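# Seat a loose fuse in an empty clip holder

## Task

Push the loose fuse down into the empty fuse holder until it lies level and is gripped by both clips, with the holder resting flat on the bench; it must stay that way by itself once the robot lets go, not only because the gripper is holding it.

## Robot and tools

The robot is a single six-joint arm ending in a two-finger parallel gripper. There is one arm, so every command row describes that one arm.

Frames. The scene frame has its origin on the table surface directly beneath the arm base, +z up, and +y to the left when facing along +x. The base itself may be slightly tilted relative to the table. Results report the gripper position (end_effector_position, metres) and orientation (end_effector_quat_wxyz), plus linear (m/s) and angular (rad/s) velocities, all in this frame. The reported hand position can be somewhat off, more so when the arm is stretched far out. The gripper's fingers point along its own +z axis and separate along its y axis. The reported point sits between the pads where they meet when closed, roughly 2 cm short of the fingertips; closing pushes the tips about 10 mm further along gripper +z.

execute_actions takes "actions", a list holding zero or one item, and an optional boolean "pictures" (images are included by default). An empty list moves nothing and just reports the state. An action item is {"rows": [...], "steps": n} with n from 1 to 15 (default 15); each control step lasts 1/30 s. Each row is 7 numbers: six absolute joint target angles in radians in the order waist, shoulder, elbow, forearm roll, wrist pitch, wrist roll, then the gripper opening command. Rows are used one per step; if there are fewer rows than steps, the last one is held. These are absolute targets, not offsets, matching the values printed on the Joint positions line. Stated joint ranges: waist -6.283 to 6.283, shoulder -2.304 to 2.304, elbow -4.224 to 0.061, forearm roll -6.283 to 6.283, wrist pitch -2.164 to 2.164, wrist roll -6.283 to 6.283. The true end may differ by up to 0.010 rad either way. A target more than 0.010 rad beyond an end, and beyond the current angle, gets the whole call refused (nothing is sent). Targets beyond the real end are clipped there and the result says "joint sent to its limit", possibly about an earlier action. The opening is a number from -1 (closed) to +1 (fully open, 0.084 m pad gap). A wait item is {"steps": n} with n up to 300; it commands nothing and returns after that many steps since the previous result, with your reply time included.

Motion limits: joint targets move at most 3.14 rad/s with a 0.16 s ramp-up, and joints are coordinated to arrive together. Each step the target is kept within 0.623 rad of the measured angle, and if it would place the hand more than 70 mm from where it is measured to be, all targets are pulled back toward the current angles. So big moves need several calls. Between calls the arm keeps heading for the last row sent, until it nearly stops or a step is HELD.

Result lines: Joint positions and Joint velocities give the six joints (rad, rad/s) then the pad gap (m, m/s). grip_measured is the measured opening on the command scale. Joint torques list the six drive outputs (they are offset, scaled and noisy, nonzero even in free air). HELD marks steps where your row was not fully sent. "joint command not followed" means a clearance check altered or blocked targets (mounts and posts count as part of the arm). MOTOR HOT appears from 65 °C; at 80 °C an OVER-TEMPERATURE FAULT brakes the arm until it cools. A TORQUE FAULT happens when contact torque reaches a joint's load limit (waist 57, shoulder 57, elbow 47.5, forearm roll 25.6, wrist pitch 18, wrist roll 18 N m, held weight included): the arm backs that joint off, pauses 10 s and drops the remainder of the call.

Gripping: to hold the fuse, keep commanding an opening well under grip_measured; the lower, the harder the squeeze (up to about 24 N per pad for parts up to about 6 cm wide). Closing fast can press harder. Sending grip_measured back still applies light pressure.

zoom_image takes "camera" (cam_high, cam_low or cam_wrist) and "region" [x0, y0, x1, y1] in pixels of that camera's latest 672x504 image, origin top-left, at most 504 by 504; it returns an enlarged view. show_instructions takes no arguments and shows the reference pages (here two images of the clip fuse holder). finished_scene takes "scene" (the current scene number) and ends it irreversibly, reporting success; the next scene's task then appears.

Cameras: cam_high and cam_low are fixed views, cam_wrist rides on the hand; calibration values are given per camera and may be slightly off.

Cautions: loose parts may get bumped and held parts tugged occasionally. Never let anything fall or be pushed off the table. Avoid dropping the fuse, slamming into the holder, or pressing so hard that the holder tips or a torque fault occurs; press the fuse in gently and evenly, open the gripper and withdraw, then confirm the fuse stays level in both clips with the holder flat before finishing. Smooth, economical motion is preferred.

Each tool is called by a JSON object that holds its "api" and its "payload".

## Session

{"api": "execute_actions", "payload": {"actions": []}}

{"api": "show_instructions", "payload": {}}

Scene clock: 0.00 s of 4306.00 s.
end_effector_position=(+0.2738, -0.2943, +0.1241) grip_measured=+1.00 end_effector_quat_wxyz=(-0.155, +0.803, +0.550, +0.170) end_effector_velocity=(-0.000, +0.000, -0.001) end_effector_angular_velocity=(+0.001, +0.001, -0.000)
Joint positions: [-1.02  -1.708 -1.64   0.638 -1.187 -2.877  0.084]
Joint velocities: [-0.    -0.001  0.    -0.001 -0.     0.     0.   ]
Joint torques (N m, as the arm reports them, + toward a larger angle): no reading
camera_calibration (this result's frames):
cam_wrist: T_world_to_cam=[[0.937662, -0.343776, -0.0510706, -0.322138], [-0.330937, -0.838269, -0.433342, -0.0411717], [0.106162, 0.42323, -0.899781, 0.34037], [0, 0, 0, 1]] pos_world=[0.252297, -0.289311, 0.271965]

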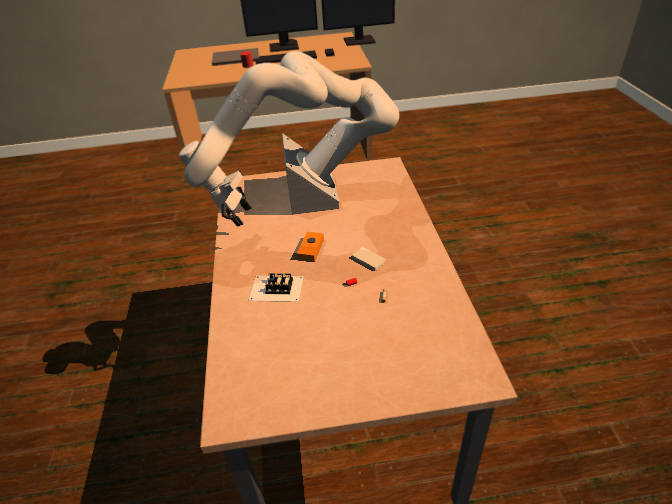

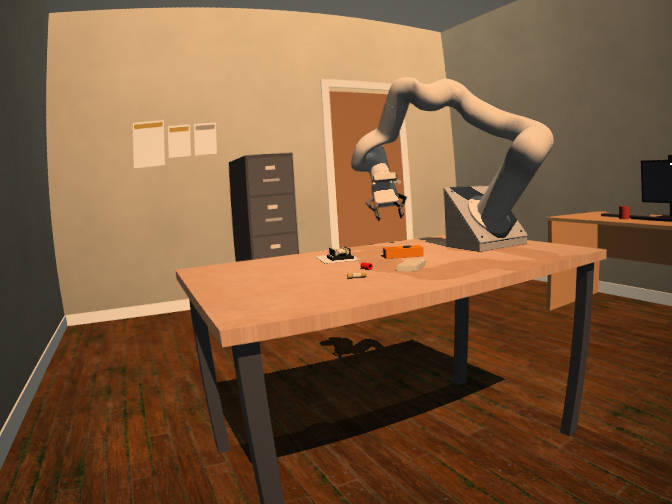

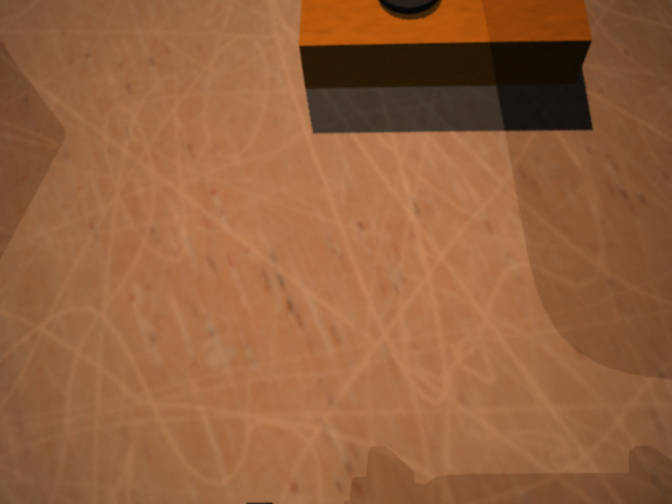

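Reference images for this scene: Clip fuse holder page 1, Clip fuse holder page 2.

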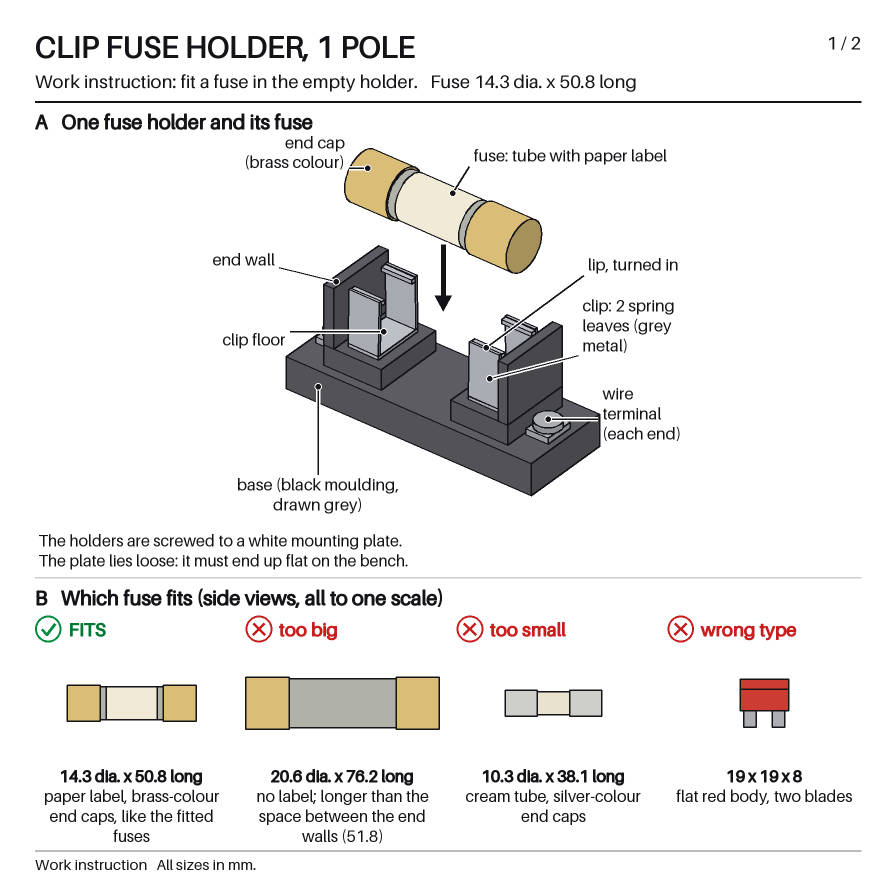

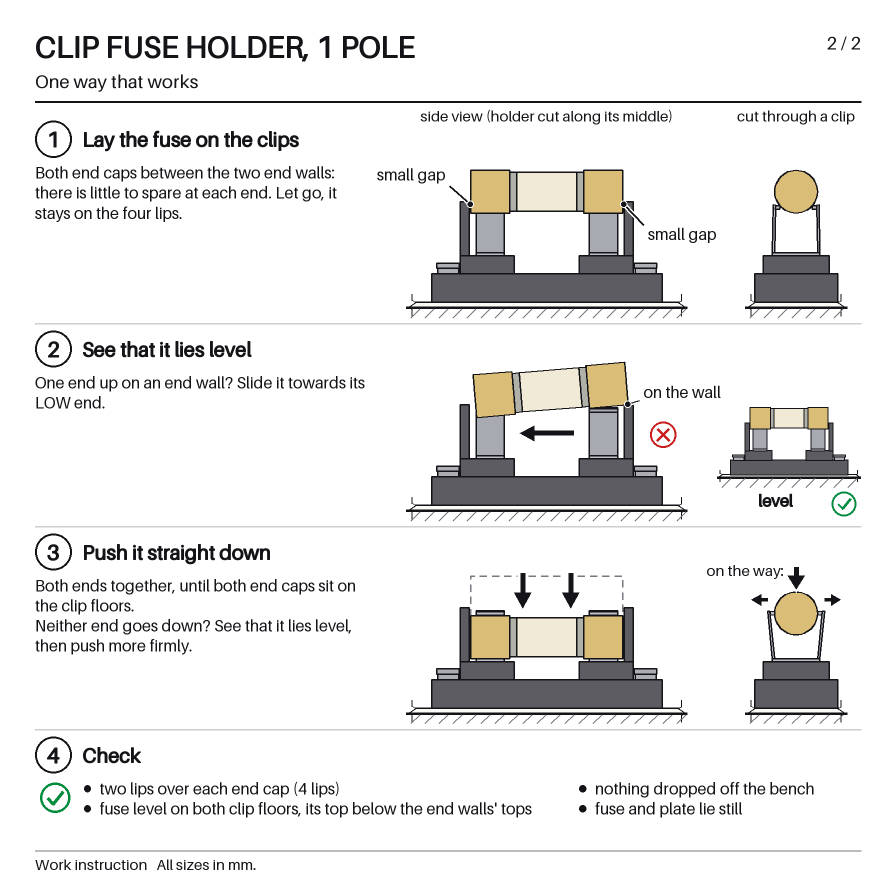

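{"api": "execute_actions", "payload": {"actions": [{"rows":[[-0.9,-1.55,-1.64,0.7,-1.15,-2.2,1]],"steps":8}], "pictures": false}}

{"api": "execute_actions", "payload": {"actions": [{"rows":[[-0.491,-1.108,-1.4235,0.853,-0.95,0.33,1]]}], "pictures": false}}

{"api": "execute_actions", "payload": {"actions": [{"rows":[[-0.491,-1.108,-1.4235,0.853,-0.95,0.33,1]]}], "pictures": false}}

{"api": "execute_actions", "payload": {"actions": [{"rows":[[-0.491,-1.108,-1.4235,0.853,-0.95,0.33,1]]}]}}

Scene clock: 17.27 s of 4306.00 s.
end_effector_position=(+0.3135, -0.2944, +0.1537) grip_measured=+1.00 end_effector_quat_wxyz=(-0.145, +0.872, +0.450, +0.127) end_effector_velocity=(+0.266, +0.013, +0.196) end_effector_angular_velocity=(-0.340, +0.656, -1.501)
Joint positions: [-0.965 -1.635 -1.641  0.666 -1.17  -2.578  0.084]
Joint velocities: [ 0.35   0.472 -0.018  0.181  0.104  1.946  0.   ]
Joint torques (N m, as the arm reports them, + toward a larger angle): [-15.18  42.6  -17.88   2.93  -0.79  -0.38]
Steps of this call (steps 1 to 90: nothing new was sent; then 14.00 s passed at rest; steps 91 to 98: all 8 steps of this action). Readings (joint positions):
91: [-1.020 -1.708 -1.640 0.638 -1.187 -2.876]
92: [-1.019 -1.706 -1.640 0.638 -1.187 -2.869]
94: [-1.010 -1.695 -1.639 0.643 -1.183 -2.818]
98: the state above

Scene clock: 17.77 s of 4306.00 s.
end_effector_position=(+0.4454, -0.2192, +0.2062) grip_measured=+1.00 end_effector_quat_wxyz=(-0.068, +0.950, +0.303, +0.034) end_effector_velocity=(+0.233, +0.206, +0.059) end_effector_angular_velocity=(-0.373, +0.183, -0.752)
Joint positions: [-0.718 -1.358 -1.534  0.765 -1.058 -2.059  0.084]
Joint velocities: [0.476 0.526 0.234 0.185 0.226 1.13  0.   ]
Joint torques (N m, as the arm reports them, + toward a larger angle): [-22.05  40.14 -20.73   2.87  -0.5   -0.33]
Steps of this call (steps 1 to 15: all 15 steps of this action). Readings (joint positions):
1: [-0.953 -1.619 -1.641 0.672 -1.167 -2.514]
2: [-0.940 -1.603 -1.639 0.679 -1.162 -2.455]
4: [-0.905 -1.563 -1.626 0.693 -1.146 -2.374]
8: [-0.835 -1.487 -1.591 0.720 -1.113 -2.290]
15: the state above

Scene clock: 18.27 s of 4306.00 s.
end_effector_position=(+0.5355, -0.1155, +0.2219) grip_measured=+1.00 end_effector_quat_wxyz=(-0.000, +0.997, -0.072, +0.010) end_effector_velocity=(+0.085, +0.128, +0.007) end_effector_angular_velocity=(-0.095, -0.024, -2.388)
Joint positions: [-0.516 -1.136 -1.436  0.843 -0.962 -1.132  0.084]
Joint velocities: [0.218 0.24  0.107 0.084 0.104 2.574 0.   ]
Joint torques (N m, as the arm reports them, + toward a larger angle): [-33.52  28.98 -18.3    2.87   0.    -0.47]
Steps of this call (steps 1 to 15: all 15 steps of this action). Readings (joint positions):
1: [-0.702 -1.340 -1.526 0.771 -1.050 -2.020]
2: [-0.686 -1.323 -1.518 0.777 -1.043 -1.979]
4: [-0.656 -1.289 -1.504 0.789 -1.028 -1.891]
8: [-0.597 -1.225 -1.475 0.812 -1.001 -1.676]
15: the state above

Scene clock: 18.77 s of 4306.00 s.
end_effector_position=(+0.5447, -0.1008, +0.2224) grip_measured=+1.00 end_effector_quat_wxyz=(-0.001, +0.769, -0.639, +0.014) end_effector_velocity=(+0.001, +0.001, +0.000) end_effector_angular_velocity=(+0.042, -0.033, -1.874)
Joint positions: [-0.491 -1.108 -1.423  0.853 -0.95   0.129  0.084]
Joint velocities: [ 0.002  0.003  0.001  0.001  0.001  1.877 -0.   ]
Joint torques (N m, as the arm reports them, + toward a larger angle): [-26.79  37.08 -18.9    3.37   0.12  -0.74]
Steps of this call (steps 1 to 15: all 15 steps of this action). Readings (joint positions):
1: [-0.510 -1.128 -1.433 0.846 -0.959 -1.046]
2: [-0.505 -1.123 -1.430 0.848 -0.957 -0.959]
4: [-0.498 -1.116 -1.427 0.850 -0.953 -0.787]
8: [-0.493 -1.110 -1.424 0.852 -0.951 -0.442]
15: the state above
camera_calibration (this result's frames):
cam_wrist: T_world_to_cam=[[-0.981385, -0.19171, -0.0114069, 0.547258], [-0.191616, 0.981431, -0.00879397, 0.2664], [0.012881, -0.00644453, -0.999896, 0.347976], [0, 0, 0, 1]] pos_world=[0.583636, -0.154296, 0.356525]

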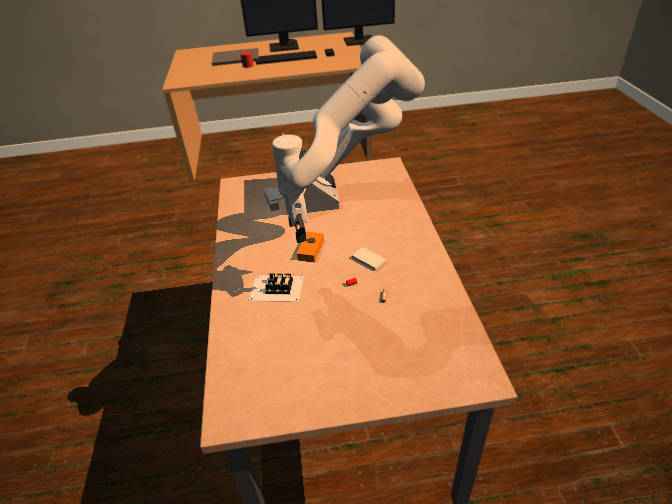

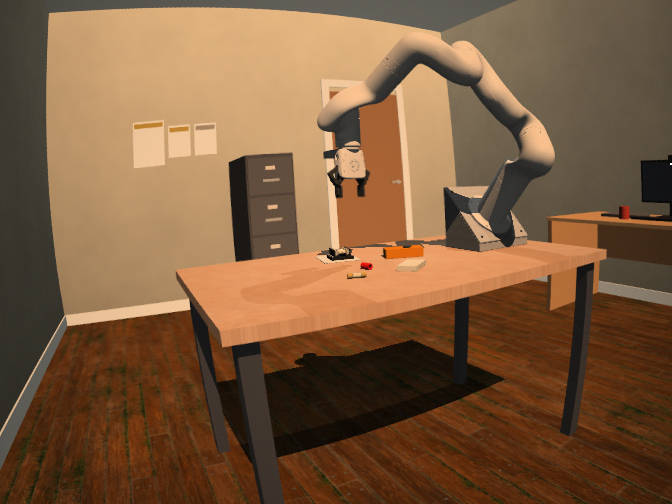

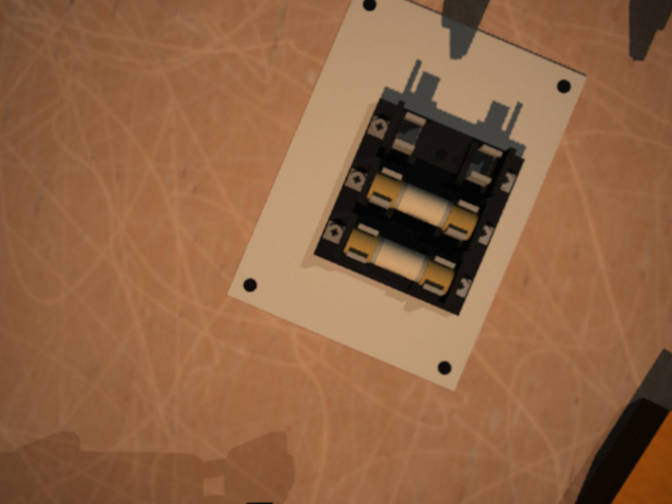

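{"api": "execute_actions", "payload": {"actions": []}}

Scene clock: 21.90 s of 4306.00 s.
end_effector_position=(+0.5449, -0.1006, +0.2225) grip_measured=+1.00 end_effector_quat_wxyz=(-0.002, +0.702, -0.712, +0.014) end_effector_velocity=(-0.000, +0.000, -0.000) end_effector_angular_velocity=(+0.001, +0.000, -0.001)
Joint positions: [-0.491 -1.108 -1.423  0.853 -0.95   0.33   0.084]
Joint velocities: [-0.    -0.     0.001  0.    -0.     0.     0.   ]
Joint torques (N m, as the arm reports them, + toward a larger angle): [-25.34  36.21 -18.92   2.64   0.04  -0.55]
Steps of this call (steps 1 to 30: the robot went on to your last target; steps 31 to 90: nothing new was sent; then 0.13 s passed at rest). Readings (joint positions):
1: [-0.491 -1.108 -1.423 0.853 -0.950 0.186]
2: [-0.491 -1.108 -1.423 0.853 -0.950 0.230]
4: [-0.491 -1.108 -1.423 0.853 -0.950 0.282]
8: [-0.491 -1.108 -1.423 0.853 -0.950 0.319]
90: the state above
The arm was judged still, so your last target was given up. Only a new action makes it travel on or press farther. Fingers that are still opening or closing keep moving.
camera_calibration (this result's frames):
cam_wrist: T_world_to_cam=[[-0.999855, 0.00739037, -0.0153161, 0.578463], [0.00746233, 0.999961, -0.00464637, 0.158657], [0.0152812, -0.00475999, -0.999872, 0.346897], [0, 0, 0, 1]] pos_world=[0.571895, -0.161275, 0.356449]

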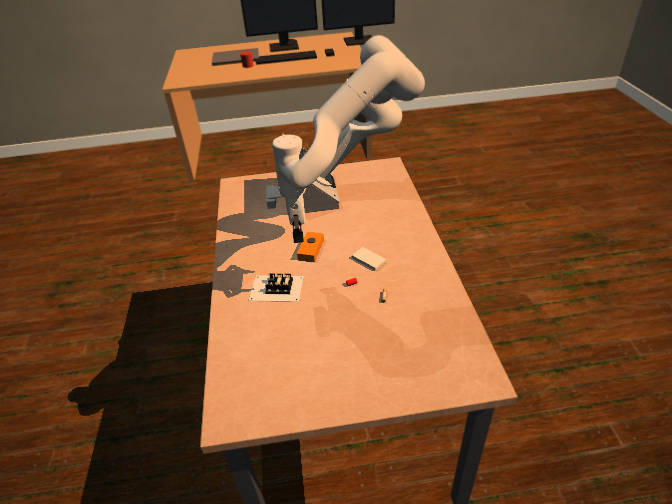

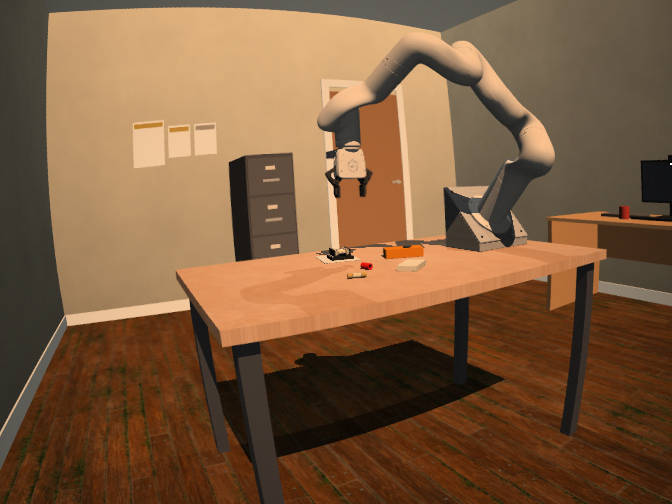

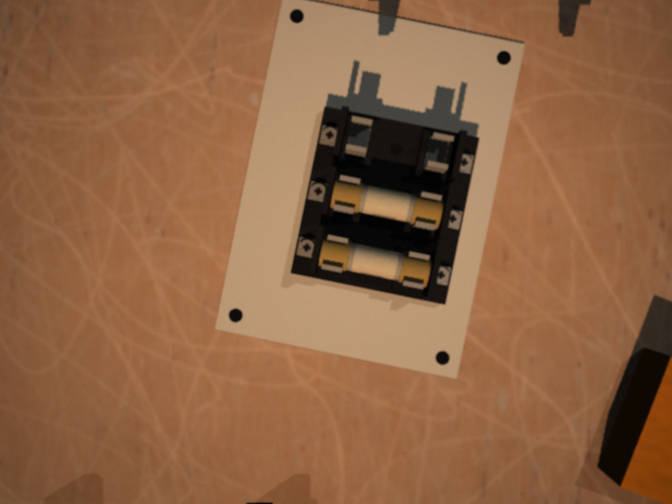

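{"api": "execute_actions", "payload": {"actions": [{"rows":[[-0.171,-0.691,-1.205,0.983,-0.966,0.62,1]]}], "pictures": false}}

{"api": "execute_actions", "payload": {"actions": [{"rows":[[-0.171,-0.691,-1.205,0.983,-0.966,0.62,1]]}], "pictures": false}}

{"api": "execute_actions", "payload": {"actions": [{"rows":[[-0.171,-0.691,-1.205,0.983,-0.966,0.62,1]],"steps":10}]}}

Scene clock: 32.10 s of 4306.00 s.
end_effector_position=(+0.5830, +0.0571, +0.2249) grip_measured=+1.00 end_effector_quat_wxyz=(+0.001, +0.700, -0.714, +0.019) end_effector_velocity=(+0.035, +0.367, -0.013) end_effector_angular_velocity=(+0.010, -0.004, -0.002)
Joint positions: [-0.301 -0.86  -1.294  0.93  -0.96   0.502  0.084]
Joint velocities: [ 0.43   0.559  0.294  0.175 -0.02   0.388 -0.   ]
Joint torques (N m, as the arm reports them, + toward a larger angle): [-27.21  28.4  -17.57   2.54   0.03  -0.51]
Steps of this call (steps 1 to 90: nothing new was sent; then 6.70 s passed at rest; steps 91 to 105: all 15 steps of this action). Readings (joint positions):
91: [-0.491 -1.108 -1.423 0.853 -0.950 0.331]
92: [-0.487 -1.103 -1.419 0.855 -0.950 0.335]
94: [-0.461 -1.070 -1.401 0.866 -0.951 0.359]
98: [-0.401 -0.991 -1.363 0.889 -0.955 0.411]
105: the state above

Scene clock: 32.60 s of 4306.00 s.
end_effector_position=(+0.5829, +0.1659, +0.2188) grip_measured=+1.00 end_effector_quat_wxyz=(-0.002, +0.700, -0.714, +0.015) end_effector_velocity=(-0.002, +0.017, -0.002) end_effector_angular_velocity=(+0.002, +0.000, -0.002)
Joint positions: [-0.174 -0.694 -1.206  0.982 -0.966  0.618  0.084]
Joint velocities: [ 0.021  0.026  0.014  0.009 -0.     0.02  -0.   ]
Joint torques (N m, as the arm reports them, + toward a larger angle): [-28.51  28.2  -16.75   3.    -0.03  -0.46]
Steps of this call (steps 1 to 15: all 15 steps of this action). Readings (joint positions):
1: [-0.287 -0.842 -1.284 0.936 -0.960 0.515]
2: [-0.272 -0.823 -1.274 0.942 -0.961 0.528]
4: [-0.243 -0.785 -1.255 0.954 -0.962 0.554]
8: [-0.194 -0.721 -1.222 0.973 -0.965 0.598]
15: the state above

Scene clock: 32.93 s of 4306.00 s.
end_effector_position=(+0.5829, +0.1679, +0.2188) grip_measured=+1.00 end_effector_quat_wxyz=(-0.002, +0.700, -0.714, +0.015) end_effector_velocity=(+0.000, +0.002, -0.000) end_effector_angular_velocity=(+0.000, +0.000, +0.002)
Joint positions: [-0.171 -0.691 -1.205  0.983 -0.966  0.62   0.084]
Joint velocities: [ 0.002  0.002  0.001  0.001  0.     0.    -0.   ]
Joint torques (N m, as the arm reports them, + toward a larger angle): [-25.47  29.4  -16.68   3.1   -0.01  -0.35]
Steps of this call (steps 1 to 10: all 10 steps of this action). Readings (joint positions):
1: [-0.173 -0.694 -1.206 0.982 -0.966 0.619]
2: [-0.172 -0.693 -1.206 0.983 -0.966 0.619]
4: [-0.172 -0.692 -1.205 0.983 -0.966 0.620]
8: [-0.171 -0.691 -1.205 0.983 -0.966 0.620]
10: the state above
camera_calibration (this result's frames):
cam_wrist: T_world_to_cam=[[-0.999798, 0.0116994, -0.0163392, 0.613803], [0.0117858, 0.999917, -0.00519743, -0.112547], [0.016277, -0.00538895, -0.999853, 0.343483], [0, 0, 0, 1]] pos_world=[0.609415, 0.107208, 0.352876]

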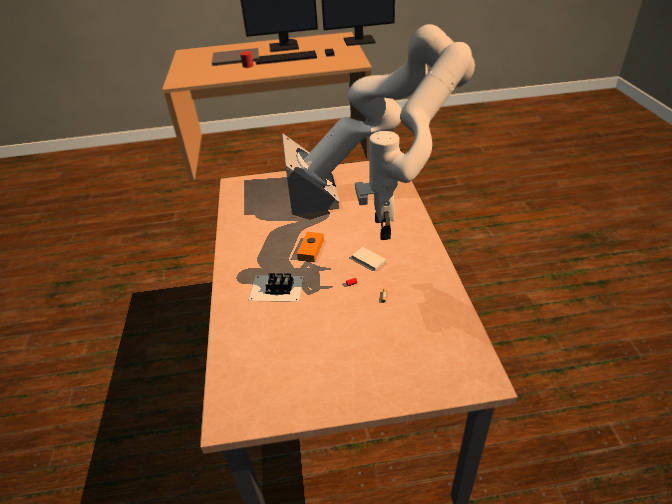

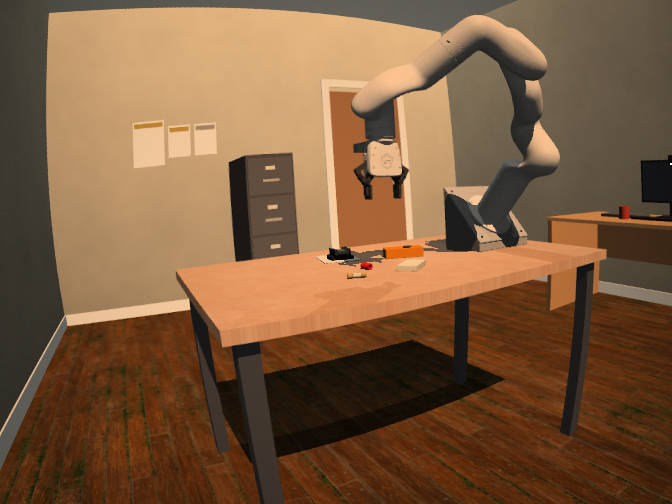

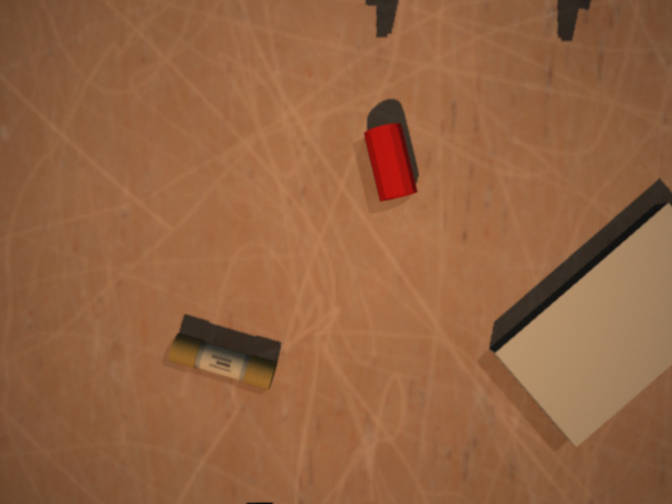

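{"api": "execute_actions", "payload": {"actions": [{"rows":[[-0.0013,-1.043,-1.5307,1.118,-0.883,-0.659,0.1]]}], "pictures": false}}

{"api": "execute_actions", "payload": {"actions": [{"rows":[[-0.0013,-1.043,-1.5307,1.118,-0.883,-0.659,0.1]]}], "pictures": false}}

{"api": "execute_actions", "payload": {"actions": [{"rows":[[-0.0013,-1.043,-1.5307,1.118,-0.883,-0.659,0.1]],"steps":12}]}}

Scene clock: 51.90 s of 4306.00 s.
end_effector_position=(+0.6571, +0.1589, +0.1116) grip_measured=+0.09 end_effector_quat_wxyz=(+0.002, +0.900, -0.435, +0.015) end_effector_velocity=(+0.116, -0.018, -0.242) end_effector_angular_velocity=(-0.058, +0.051, +2.411)
Joint positions: [-0.043 -0.956 -1.45   1.084 -0.904 -0.052  0.048]
Joint velocities: [ 0.257 -0.53  -0.486  0.202  0.123 -2.383 -0.   ]
Joint torques (N m, as the arm reports them, + toward a larger angle): [-33.7   40.96 -14.28   2.64  -0.16  -0.71]
Steps of this call (steps 1 to 15: the robot went on to your last target; steps 16 to 90: nothing new was sent; then 15.47 s passed at rest; steps 91 to 105: all 15 steps of this action). Readings (joint positions):
91: [-0.171 -0.691 -1.205 0.983 -0.966 0.619]
92: [-0.170 -0.694 -1.209 0.984 -0.965 0.613]
94: [-0.157 -0.721 -1.235 0.995 -0.959 0.562]
98: [-0.111 -0.816 -1.320 1.031 -0.937 0.384]
105: the state above

Scene clock: 52.40 s of 4306.00 s.
end_effector_position=(+0.6751, +0.1561, +0.0716) grip_measured=+0.09 end_effector_quat_wxyz=(+0.007, +0.989, -0.146, +0.013) end_effector_velocity=(+0.000, -0.001, -0.005) end_effector_angular_velocity=(-0.002, +0.004, +0.059)
Joint positions: [-0.002 -1.042 -1.53   1.118 -0.883 -0.653  0.048]
Joint velocities: [ 0.004 -0.008 -0.006  0.002  0.002 -0.059  0.   ]
Joint torques (N m, as the arm reports them, + toward a larger angle): [-31.7   39.1  -15.09   3.15  -0.06  -0.35]
Steps of this call (steps 1 to 15: all 15 steps of this action). Readings (joint positions):
1: [-0.035 -0.973 -1.465 1.091 -0.900 -0.134]
2: [-0.028 -0.988 -1.479 1.097 -0.896 -0.218]
4: [-0.016 -1.011 -1.500 1.106 -0.891 -0.379]
8: [-0.005 -1.035 -1.523 1.115 -0.885 -0.586]
15: the state above

Scene clock: 52.80 s of 4306.00 s.
end_effector_position=(+0.6751, +0.1560, +0.0710) grip_measured=+0.09 end_effector_quat_wxyz=(+0.007, +0.989, -0.144, +0.013) end_effector_velocity=(-0.000, +0.000, -0.001) end_effector_angular_velocity=(+0.000, +0.001, +0.002)
Joint positions: [-0.001 -1.043 -1.531  1.118 -0.883 -0.659  0.048]
Joint velocities: [ 0.001 -0.     0.     0.    -0.    -0.002  0.   ]
Joint torques (N m, as the arm reports them, + toward a larger angle): [-31.42  37.58 -15.16   2.99  -0.11  -0.4 ]
Steps of this call (steps 1 to 12: all 12 steps of this action). Readings (joint positions):
1: [-0.002 -1.042 -1.530 1.118 -0.883 -0.655]
2: [-0.002 -1.042 -1.530 1.118 -0.883 -0.656]
4: [-0.002 -1.043 -1.531 1.118 -0.883 -0.658]
8: [-0.001 -1.043 -1.531 1.118 -0.883 -0.659]
12: the state above
camera_calibration (this result's frames):
cam_wrist: T_world_to_cam=[[-0.277555, -0.960529, 0.018625, 0.365302], [-0.960663, 0.277298, -0.0152435, 0.667462], [0.00947715, -0.0221233, -0.99971, 0.201304], [0, 0, 0, 1]] pos_world=[0.74069, 0.17025, 0.204616]

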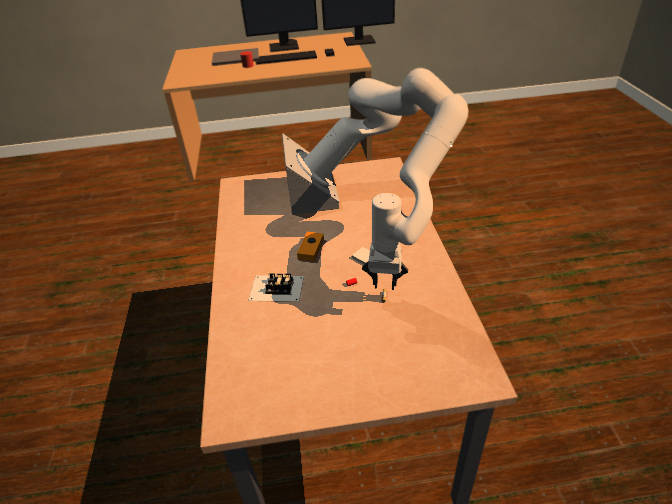

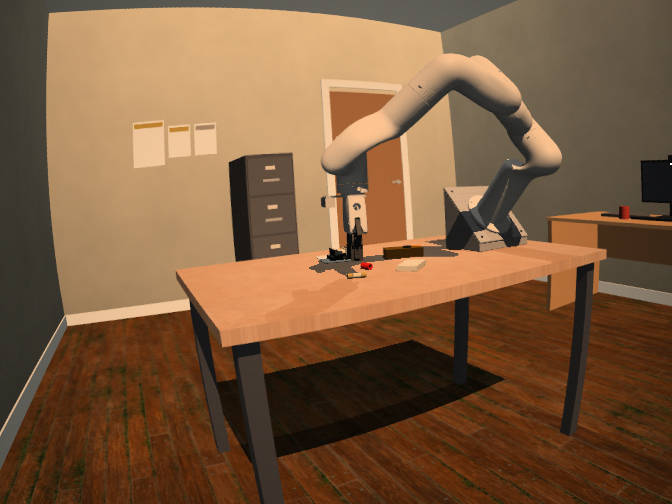

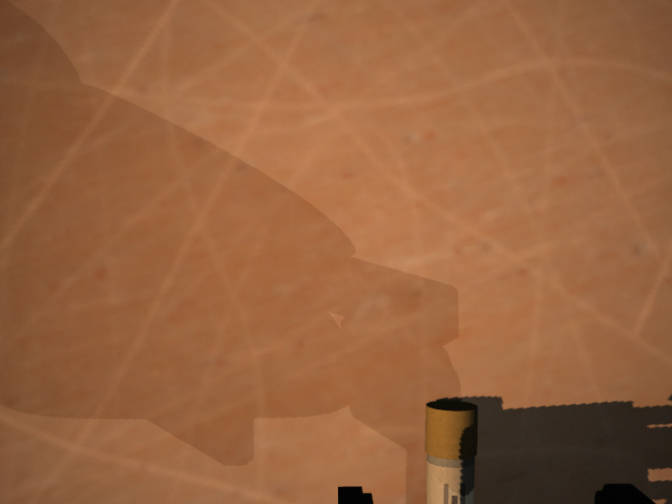

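{"api": "execute_actions", "payload": {"actions": [{"rows":[[0.006,-1.030,-1.512,1.127,-0.878,-0.662,0.0],[0.006,-1.030,-1.512,1.127,-0.878,-0.662,0.0],[0.006,-1.030,-1.512,1.127,-0.878,-0.662,0.0],[0.006,-1.030,-1.512,1.127,-0.878,-0.662,0.0],[0.0503,-1.0845,-1.5347,1.1852,-0.8461,-0.69,0.0]]}]}}

{"api": "zoom_image", "payload": {"camera": "cam_high", "region": [350,260,420,310]}}

Scene clock: 72.27 s of 4306.00 s.
end_effector_position=(+0.6716, +0.1615, +0.0300) grip_measured=-0.01 end_effector_quat_wxyz=(+0.007, +0.989, -0.145, +0.013) end_effector_velocity=(+0.006, +0.003, -0.015) end_effector_angular_velocity=(-0.001, -0.014, +0.006)
Joint positions: [ 0.048 -1.082 -1.534  1.182 -0.848 -0.688  0.044]
Joint velocities: [ 0.02  -0.02  -0.016  0.033  0.019 -0.016 -0.   ]
Joint torques (N m, as the arm reports them, + toward a larger angle): [-32.92  37.95 -14.36   3.4    0.03  -0.49]
Steps of this call (steps 1 to 15: the robot went on to your last target; steps 16 to 90: nothing new was sent; then 15.97 s passed at rest; steps 91 to 105: all 15 steps of this action). Readings (joint positions):
91: [-0.001 -1.043 -1.530 1.118 -0.883 -0.659]
92: [-0.001 -1.041 -1.528 1.119 -0.882 -0.659]
94: [0.002 -1.037 -1.522 1.122 -0.881 -0.660]
98: [0.024 -1.054 -1.526 1.151 -0.865 -0.674]
105: the state above
camera_calibration (this result's frames):
cam_wrist: T_world_to_cam=[[-0.278995, -0.96011, 0.0187172, 0.371351], [-0.960246, 0.278737, -0.0152385, 0.661466], [0.00941343, -0.0222246, -0.999709, 0.160512], [0, 0, 0, 1]] pos_world=[0.737264, 0.175729, 0.163595]

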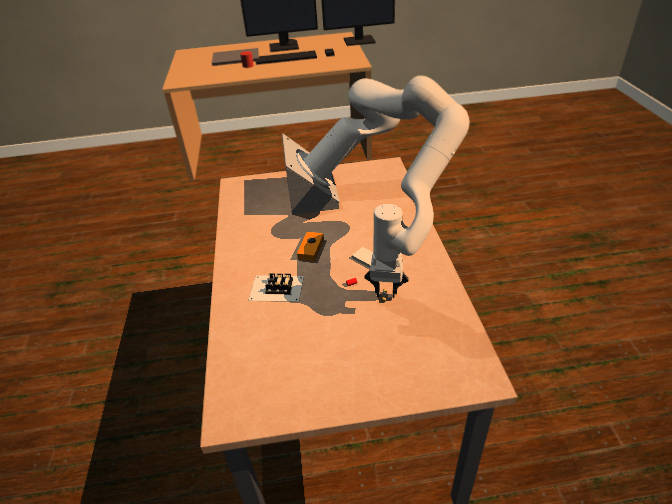

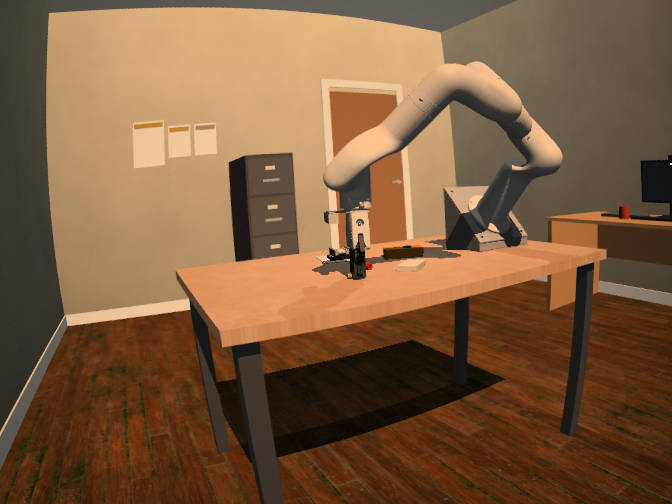

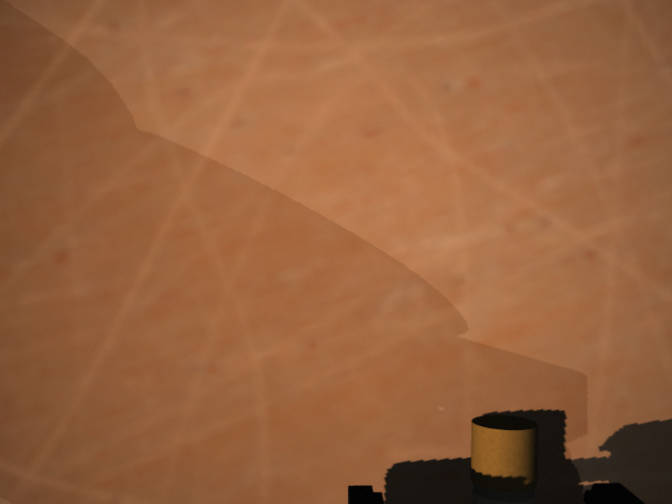

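Region (350, 260, 420, 310) of cam_high's 672x504 image, scaled by 7.200, with more detail than that image has; it fills the top 360 rows of this view, and the rest is white.

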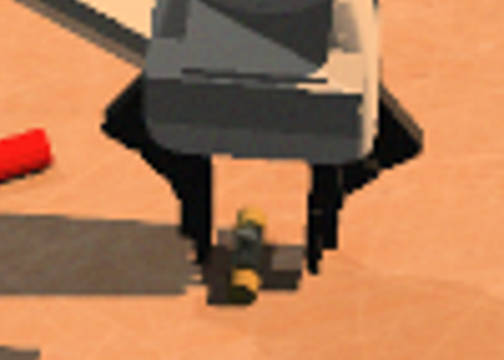

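{"api": "execute_actions", "payload": {"actions": [{"rows":[[0.0503,-1.0845,-1.5347,1.1852,-0.8461,-0.69,-0.2],[0.0503,-1.0845,-1.5347,1.1852,-0.8461,-0.69,-0.3],[0.0503,-1.0845,-1.5347,1.1852,-0.8461,-0.69,-0.4],[0.0503,-1.0845,-1.5347,1.1852,-0.8461,-0.69,-0.45],[0.0503,-1.0845,-1.5347,1.1852,-0.8461,-0.69,-0.5],[0.0503,-1.0845,-1.5347,1.1852,-0.8461,-0.69,-0.55],[0.0503,-1.0845,-1.5347,1.1852,-0.8461,-0.69,-0.6],[0.0503,-1.0845,-1.5347,1.1852,-0.8461,-0.69,-0.65],[0.0503,-1.0845,-1.5347,1.1852,-0.8461,-0.69,-0.7],[0.0503,-1.0845,-1.5347,1.1852,-0.8461,-0.69,-0.9]]}]}}

Scene clock: 81.73 s of 4306.00 s.
end_effector_position=(+0.6717, +0.1616, +0.0280) grip_measured=-0.72 end_effector_quat_wxyz=(+0.007, +0.989, -0.145, +0.013) end_effector_velocity=(+0.000, +0.000, +0.000) end_effector_angular_velocity=(-0.001, -0.001, +0.001)
Joint positions: [ 0.05  -1.084 -1.535  1.185 -0.846 -0.69   0.013]
Joint velocities: [ 0.     0.001  0.    -0.     0.001 -0.    -0.   ]
Joint torques (N m, as the arm reports them, + toward a larger angle): [-30.88  37.52 -14.3    3.06  -0.03  -0.27]
Steps of this call (steps 1 to 15: the robot went on to your last target; steps 16 to 90: nothing new was sent; then 5.97 s passed at rest; steps 91 to 105: all 15 steps of this action). Readings (joint positions):
91: [0.050 -1.084 -1.535 1.185 -0.846 -0.690]
92: [0.050 -1.084 -1.535 1.185 -0.846 -0.690]
94: [0.050 -1.085 -1.535 1.185 -0.846 -0.690]
98: [0.050 -1.085 -1.535 1.185 -0.846 -0.690]
105: the state above
camera_calibration (this result's frames):
cam_wrist: T_world_to_cam=[[-0.278934, -0.960127, 0.0187509, 0.371454], [-0.960261, 0.278669, -0.015547, 0.661477], [0.00970179, -0.0223424, -0.999703, 0.158345], [0, 0, 0, 1]] pos_world=[0.737265, 0.175848, 0.161617]

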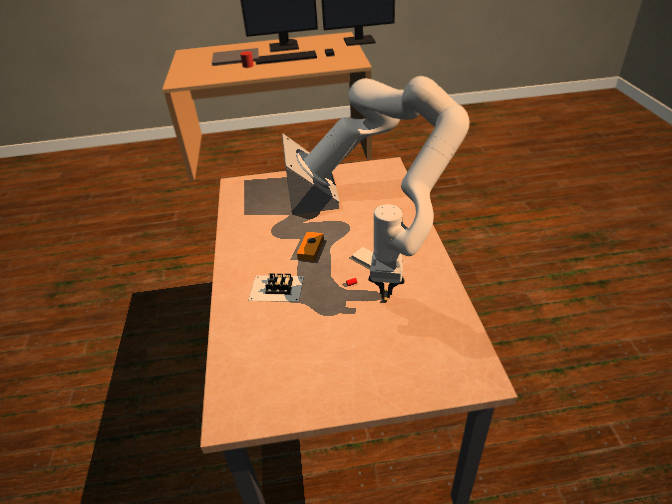

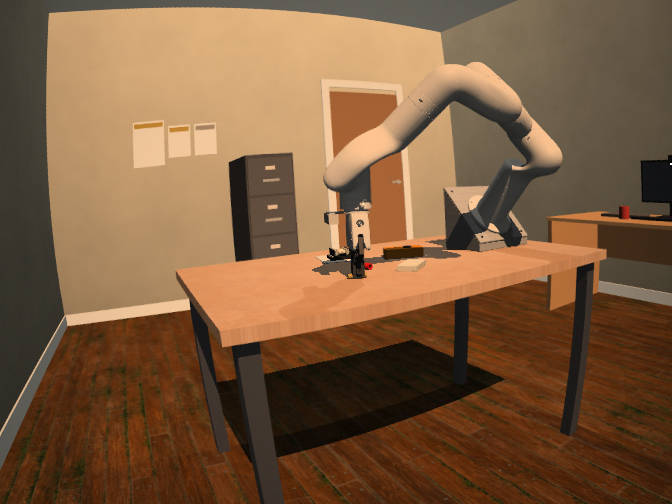

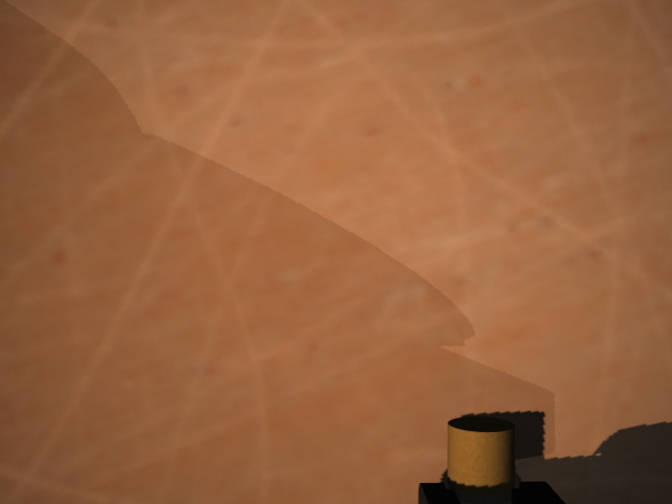

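{"api": "execute_actions", "payload": {"actions": [{"rows":[[0.0,-1.030,-1.520,1.122,-0.881,-0.66,-0.9]],"steps":12}], "pictures": false}}

{"api": "execute_actions", "payload": {"actions": [{"rows":[[-0.4581,-1.495,-1.673,0.9693,-0.8569,-1.174,-0.9]]}], "pictures": false}}

{"api": "execute_actions", "payload": {"actions": [{"rows":[[-0.4581,-1.495,-1.673,0.9693,-0.8569,-1.174,-0.9]]}], "pictures": false}}

{"api": "execute_actions", "payload": {"actions": [{"rows":[[-0.4581,-1.5032,-1.6781,0.9693,-0.8569,-1.174,-0.9]]}]}}

Scene clock: 101.90 s of 4306.00 s.
end_effector_position=(+0.6742, +0.1603, +0.0722) grip_measured=-0.72 end_effector_quat_wxyz=(+0.007, +0.990, -0.143, +0.015) end_effector_velocity=(-0.004, -0.002, +0.012) end_effector_angular_velocity=(+0.000, +0.008, -0.004)
Joint positions: [ 0.002 -1.032 -1.52   1.124 -0.88  -0.661  0.013]
Joint velocities: [-0.015  0.016  0.01  -0.024 -0.013  0.012  0.   ]
Joint torques (N m, as the arm reports them, + toward a larger angle): [-30.1   37.78 -14.39   3.15  -0.11  -0.28]
Steps of this call (steps 1 to 15: the robot went on to your last target; steps 16 to 90: nothing new was sent; then 16.77 s passed at rest; steps 91 to 102: all 12 steps of this action). Readings (joint positions):
91: [0.050 -1.084 -1.535 1.185 -0.846 -0.690]
92: [0.047 -1.081 -1.533 1.179 -0.850 -0.687]
94: [0.030 -1.062 -1.527 1.158 -0.861 -0.677]
98: [0.007 -1.037 -1.523 1.132 -0.876 -0.665]
102: the state above

Scene clock: 102.40 s of 4306.00 s.
end_effector_position=(+0.6487, -0.0046, +0.0838) grip_measured=-0.72 end_effector_quat_wxyz=(+0.018, +0.991, -0.131, +0.016) end_effector_velocity=(-0.103, -0.359, +0.017) end_effector_angular_velocity=(-0.019, +0.008, +0.059)
Joint positions: [-0.184 -1.219 -1.582  1.061 -0.871 -0.868  0.013]
Joint velocities: [-0.424 -0.426 -0.141 -0.142  0.021 -0.471 -0.   ]
Joint torques (N m, as the arm reports them, + toward a larger angle): [-32.74  40.93 -15.55   3.3   -0.03  -0.49]
Steps of this call (steps 1 to 15: all 15 steps of this action). Readings (joint positions):
1: [0.001 -1.032 -1.520 1.123 -0.880 -0.661]
2: [-0.003 -1.036 -1.523 1.121 -0.881 -0.668]
4: [-0.028 -1.061 -1.532 1.113 -0.879 -0.696]
8: [-0.086 -1.120 -1.549 1.094 -0.876 -0.758]
15: the state above

Scene clock: 102.90 s of 4306.00 s.
end_effector_position=(+0.5715, -0.1733, +0.0832) grip_measured=-0.72 end_effector_quat_wxyz=(+0.013, +0.993, -0.113, +0.014) end_effector_velocity=(-0.200, -0.304, -0.024) end_effector_angular_velocity=(+0.062, -0.001, +0.070)
Joint positions: [-0.402 -1.438 -1.654  0.988 -0.86  -1.111  0.013]
Joint velocities: [-0.44  -0.444 -0.144 -0.146  0.025 -0.483  0.   ]
Joint torques (N m, as the arm reports them, + toward a larger angle): [-25.47  45.08 -16.4    3.08  -0.32  -0.25]
Steps of this call (steps 1 to 15: all 15 steps of this action). Readings (joint positions):
1: [-0.198 -1.233 -1.586 1.057 -0.870 -0.883]
2: [-0.212 -1.247 -1.591 1.052 -0.869 -0.899]
4: [-0.241 -1.276 -1.601 1.042 -0.868 -0.931]
8: [-0.299 -1.334 -1.620 1.023 -0.865 -0.996]
15: the state above

Scene clock: 103.40 s of 4306.00 s.
end_effector_position=(+0.5439, -0.2124, +0.0765) grip_measured=-0.72 end_effector_quat_wxyz=(+0.008, +0.994, -0.108, +0.013) end_effector_velocity=(-0.003, -0.003, -0.001) end_effector_angular_velocity=(+0.001, +0.000, -0.002)
Joint positions: [-0.457 -1.502 -1.678  0.969 -0.857 -1.174  0.013]
Joint velocities: [-0.005 -0.006 -0.001 -0.001  0.001 -0.004 -0.   ]
Joint torques (N m, as the arm reports them, + toward a larger angle): [-27.9   43.77 -18.23   2.82   0.01  -0.37]
Steps of this call (steps 1 to 15: all 15 steps of this action). Readings (joint positions):
1: [-0.416 -1.452 -1.659 0.984 -0.859 -1.126]
2: [-0.428 -1.465 -1.663 0.980 -0.858 -1.139]
4: [-0.443 -1.484 -1.669 0.975 -0.857 -1.156]
8: [-0.454 -1.498 -1.676 0.971 -0.857 -1.170]
15: the state above
camera_calibration (this result's frames):
cam_wrist: T_world_to_cam=[[-0.20799, -0.977911, 0.0207427, -0.0667772], [-0.978078, 0.20771, -0.0148429, 0.63831], [0.0102065, -0.0233752, -0.999675, 0.199225], [0, 0, 0, 1]] pos_world=[0.608395, -0.193229, 0.21002]

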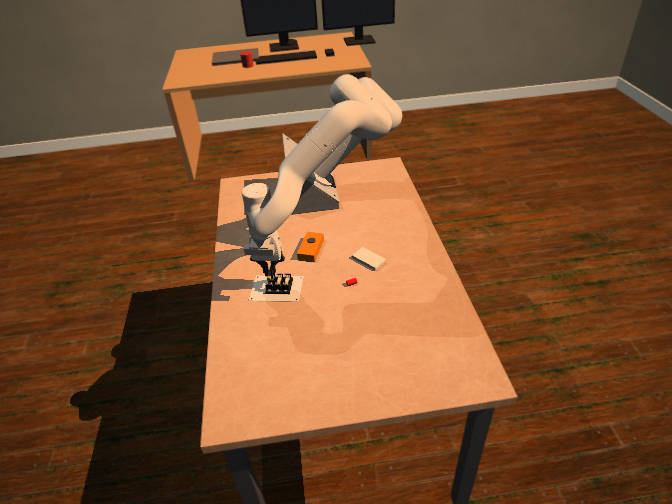

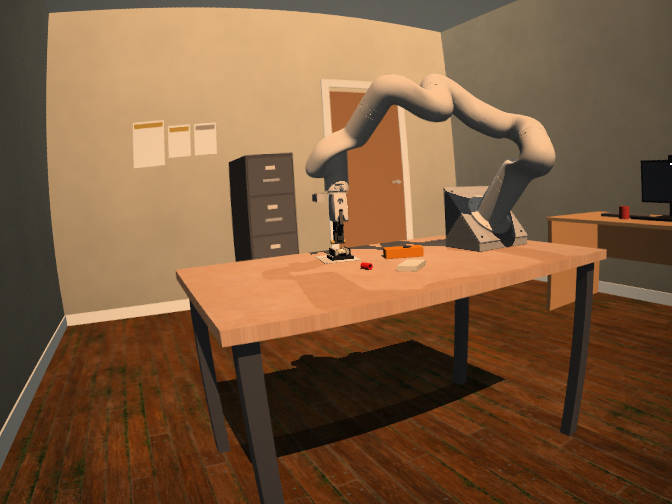

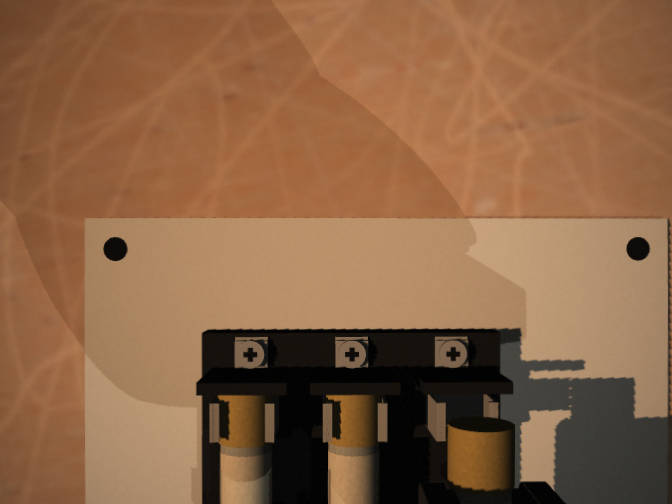

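{"api": "execute_actions", "payload": {"actions": [{"rows":[[-0.4476,-1.522,-1.6921,0.982,-0.8527,-1.178,-0.9]]}]}}

Scene clock: 116.23 s of 4306.00 s.
end_effector_position=(+0.5443, -0.2141, +0.0656) grip_measured=-0.73 end_effector_quat_wxyz=(+0.007, +0.994, -0.109, +0.012) end_effector_velocity=(+0.004, -0.002, +0.001) end_effector_angular_velocity=(-0.007, -0.007, +0.003)
Joint positions: [-0.448 -1.522 -1.691  0.981 -0.854 -1.178  0.012]
Joint velocities: [ 0.001 -0.001 -0.007  0.004  0.005 -0.001 -0.   ]
Joint torques (N m, as the arm reports them, + toward a larger angle): [-28.86  53.31 -27.32   5.1    1.26  -0.5 ]
Steps of this call (steps 1 to 15: the robot went on to your last target; steps 16 to 90: nothing new was sent; then 9.33 s passed at rest; steps 91 to 105: all 15 steps of this action). Readings (joint positions):
91: [-0.458 -1.503 -1.678 0.970 -0.857 -1.174]
92: [-0.457 -1.505 -1.680 0.971 -0.856 -1.175]
94: [-0.453 -1.512 -1.685 0.975 -0.855 -1.176]
98: [-0.449 -1.521 -1.688 0.980 -0.855 -1.177]
105: the state above
camera_calibration (this result's frames):
cam_wrist: T_world_to_cam=[[-0.208727, -0.977779, 0.0195169, -0.0676035], [-0.977935, 0.208499, -0.0130775, 0.638898], [0.00871763, -0.0218159, -0.999724, 0.189424], [0, 0, 0, 1]] pos_world=[0.609039, -0.195179, 0.199046]

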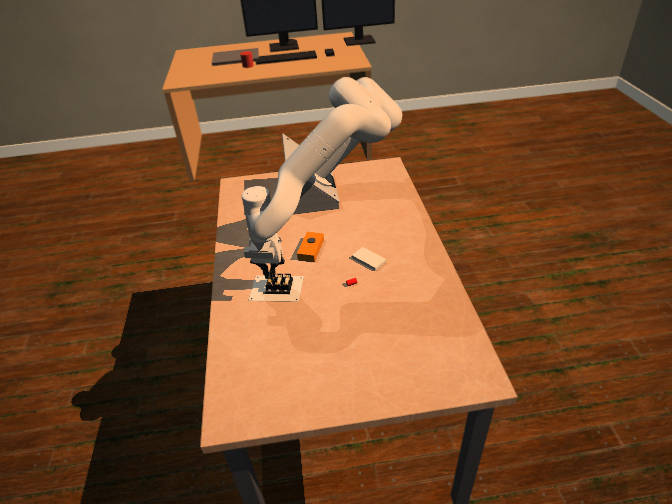

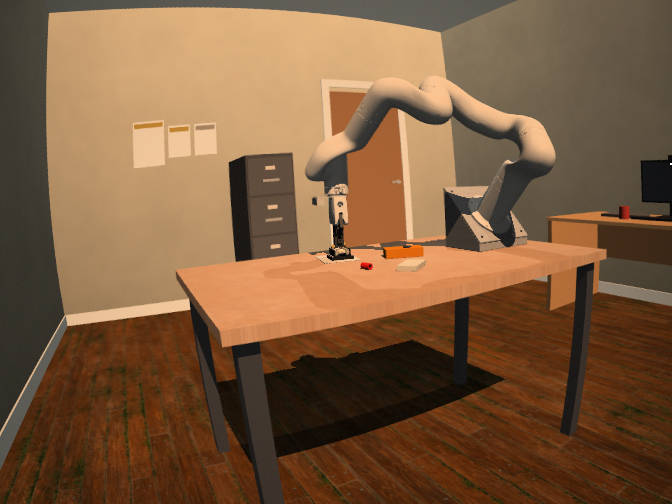

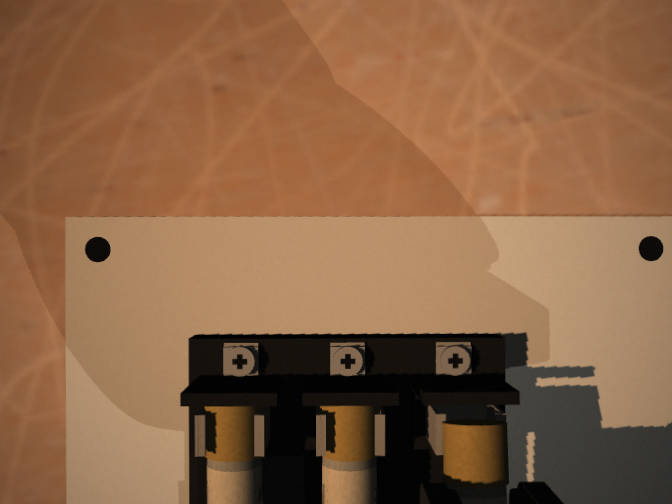

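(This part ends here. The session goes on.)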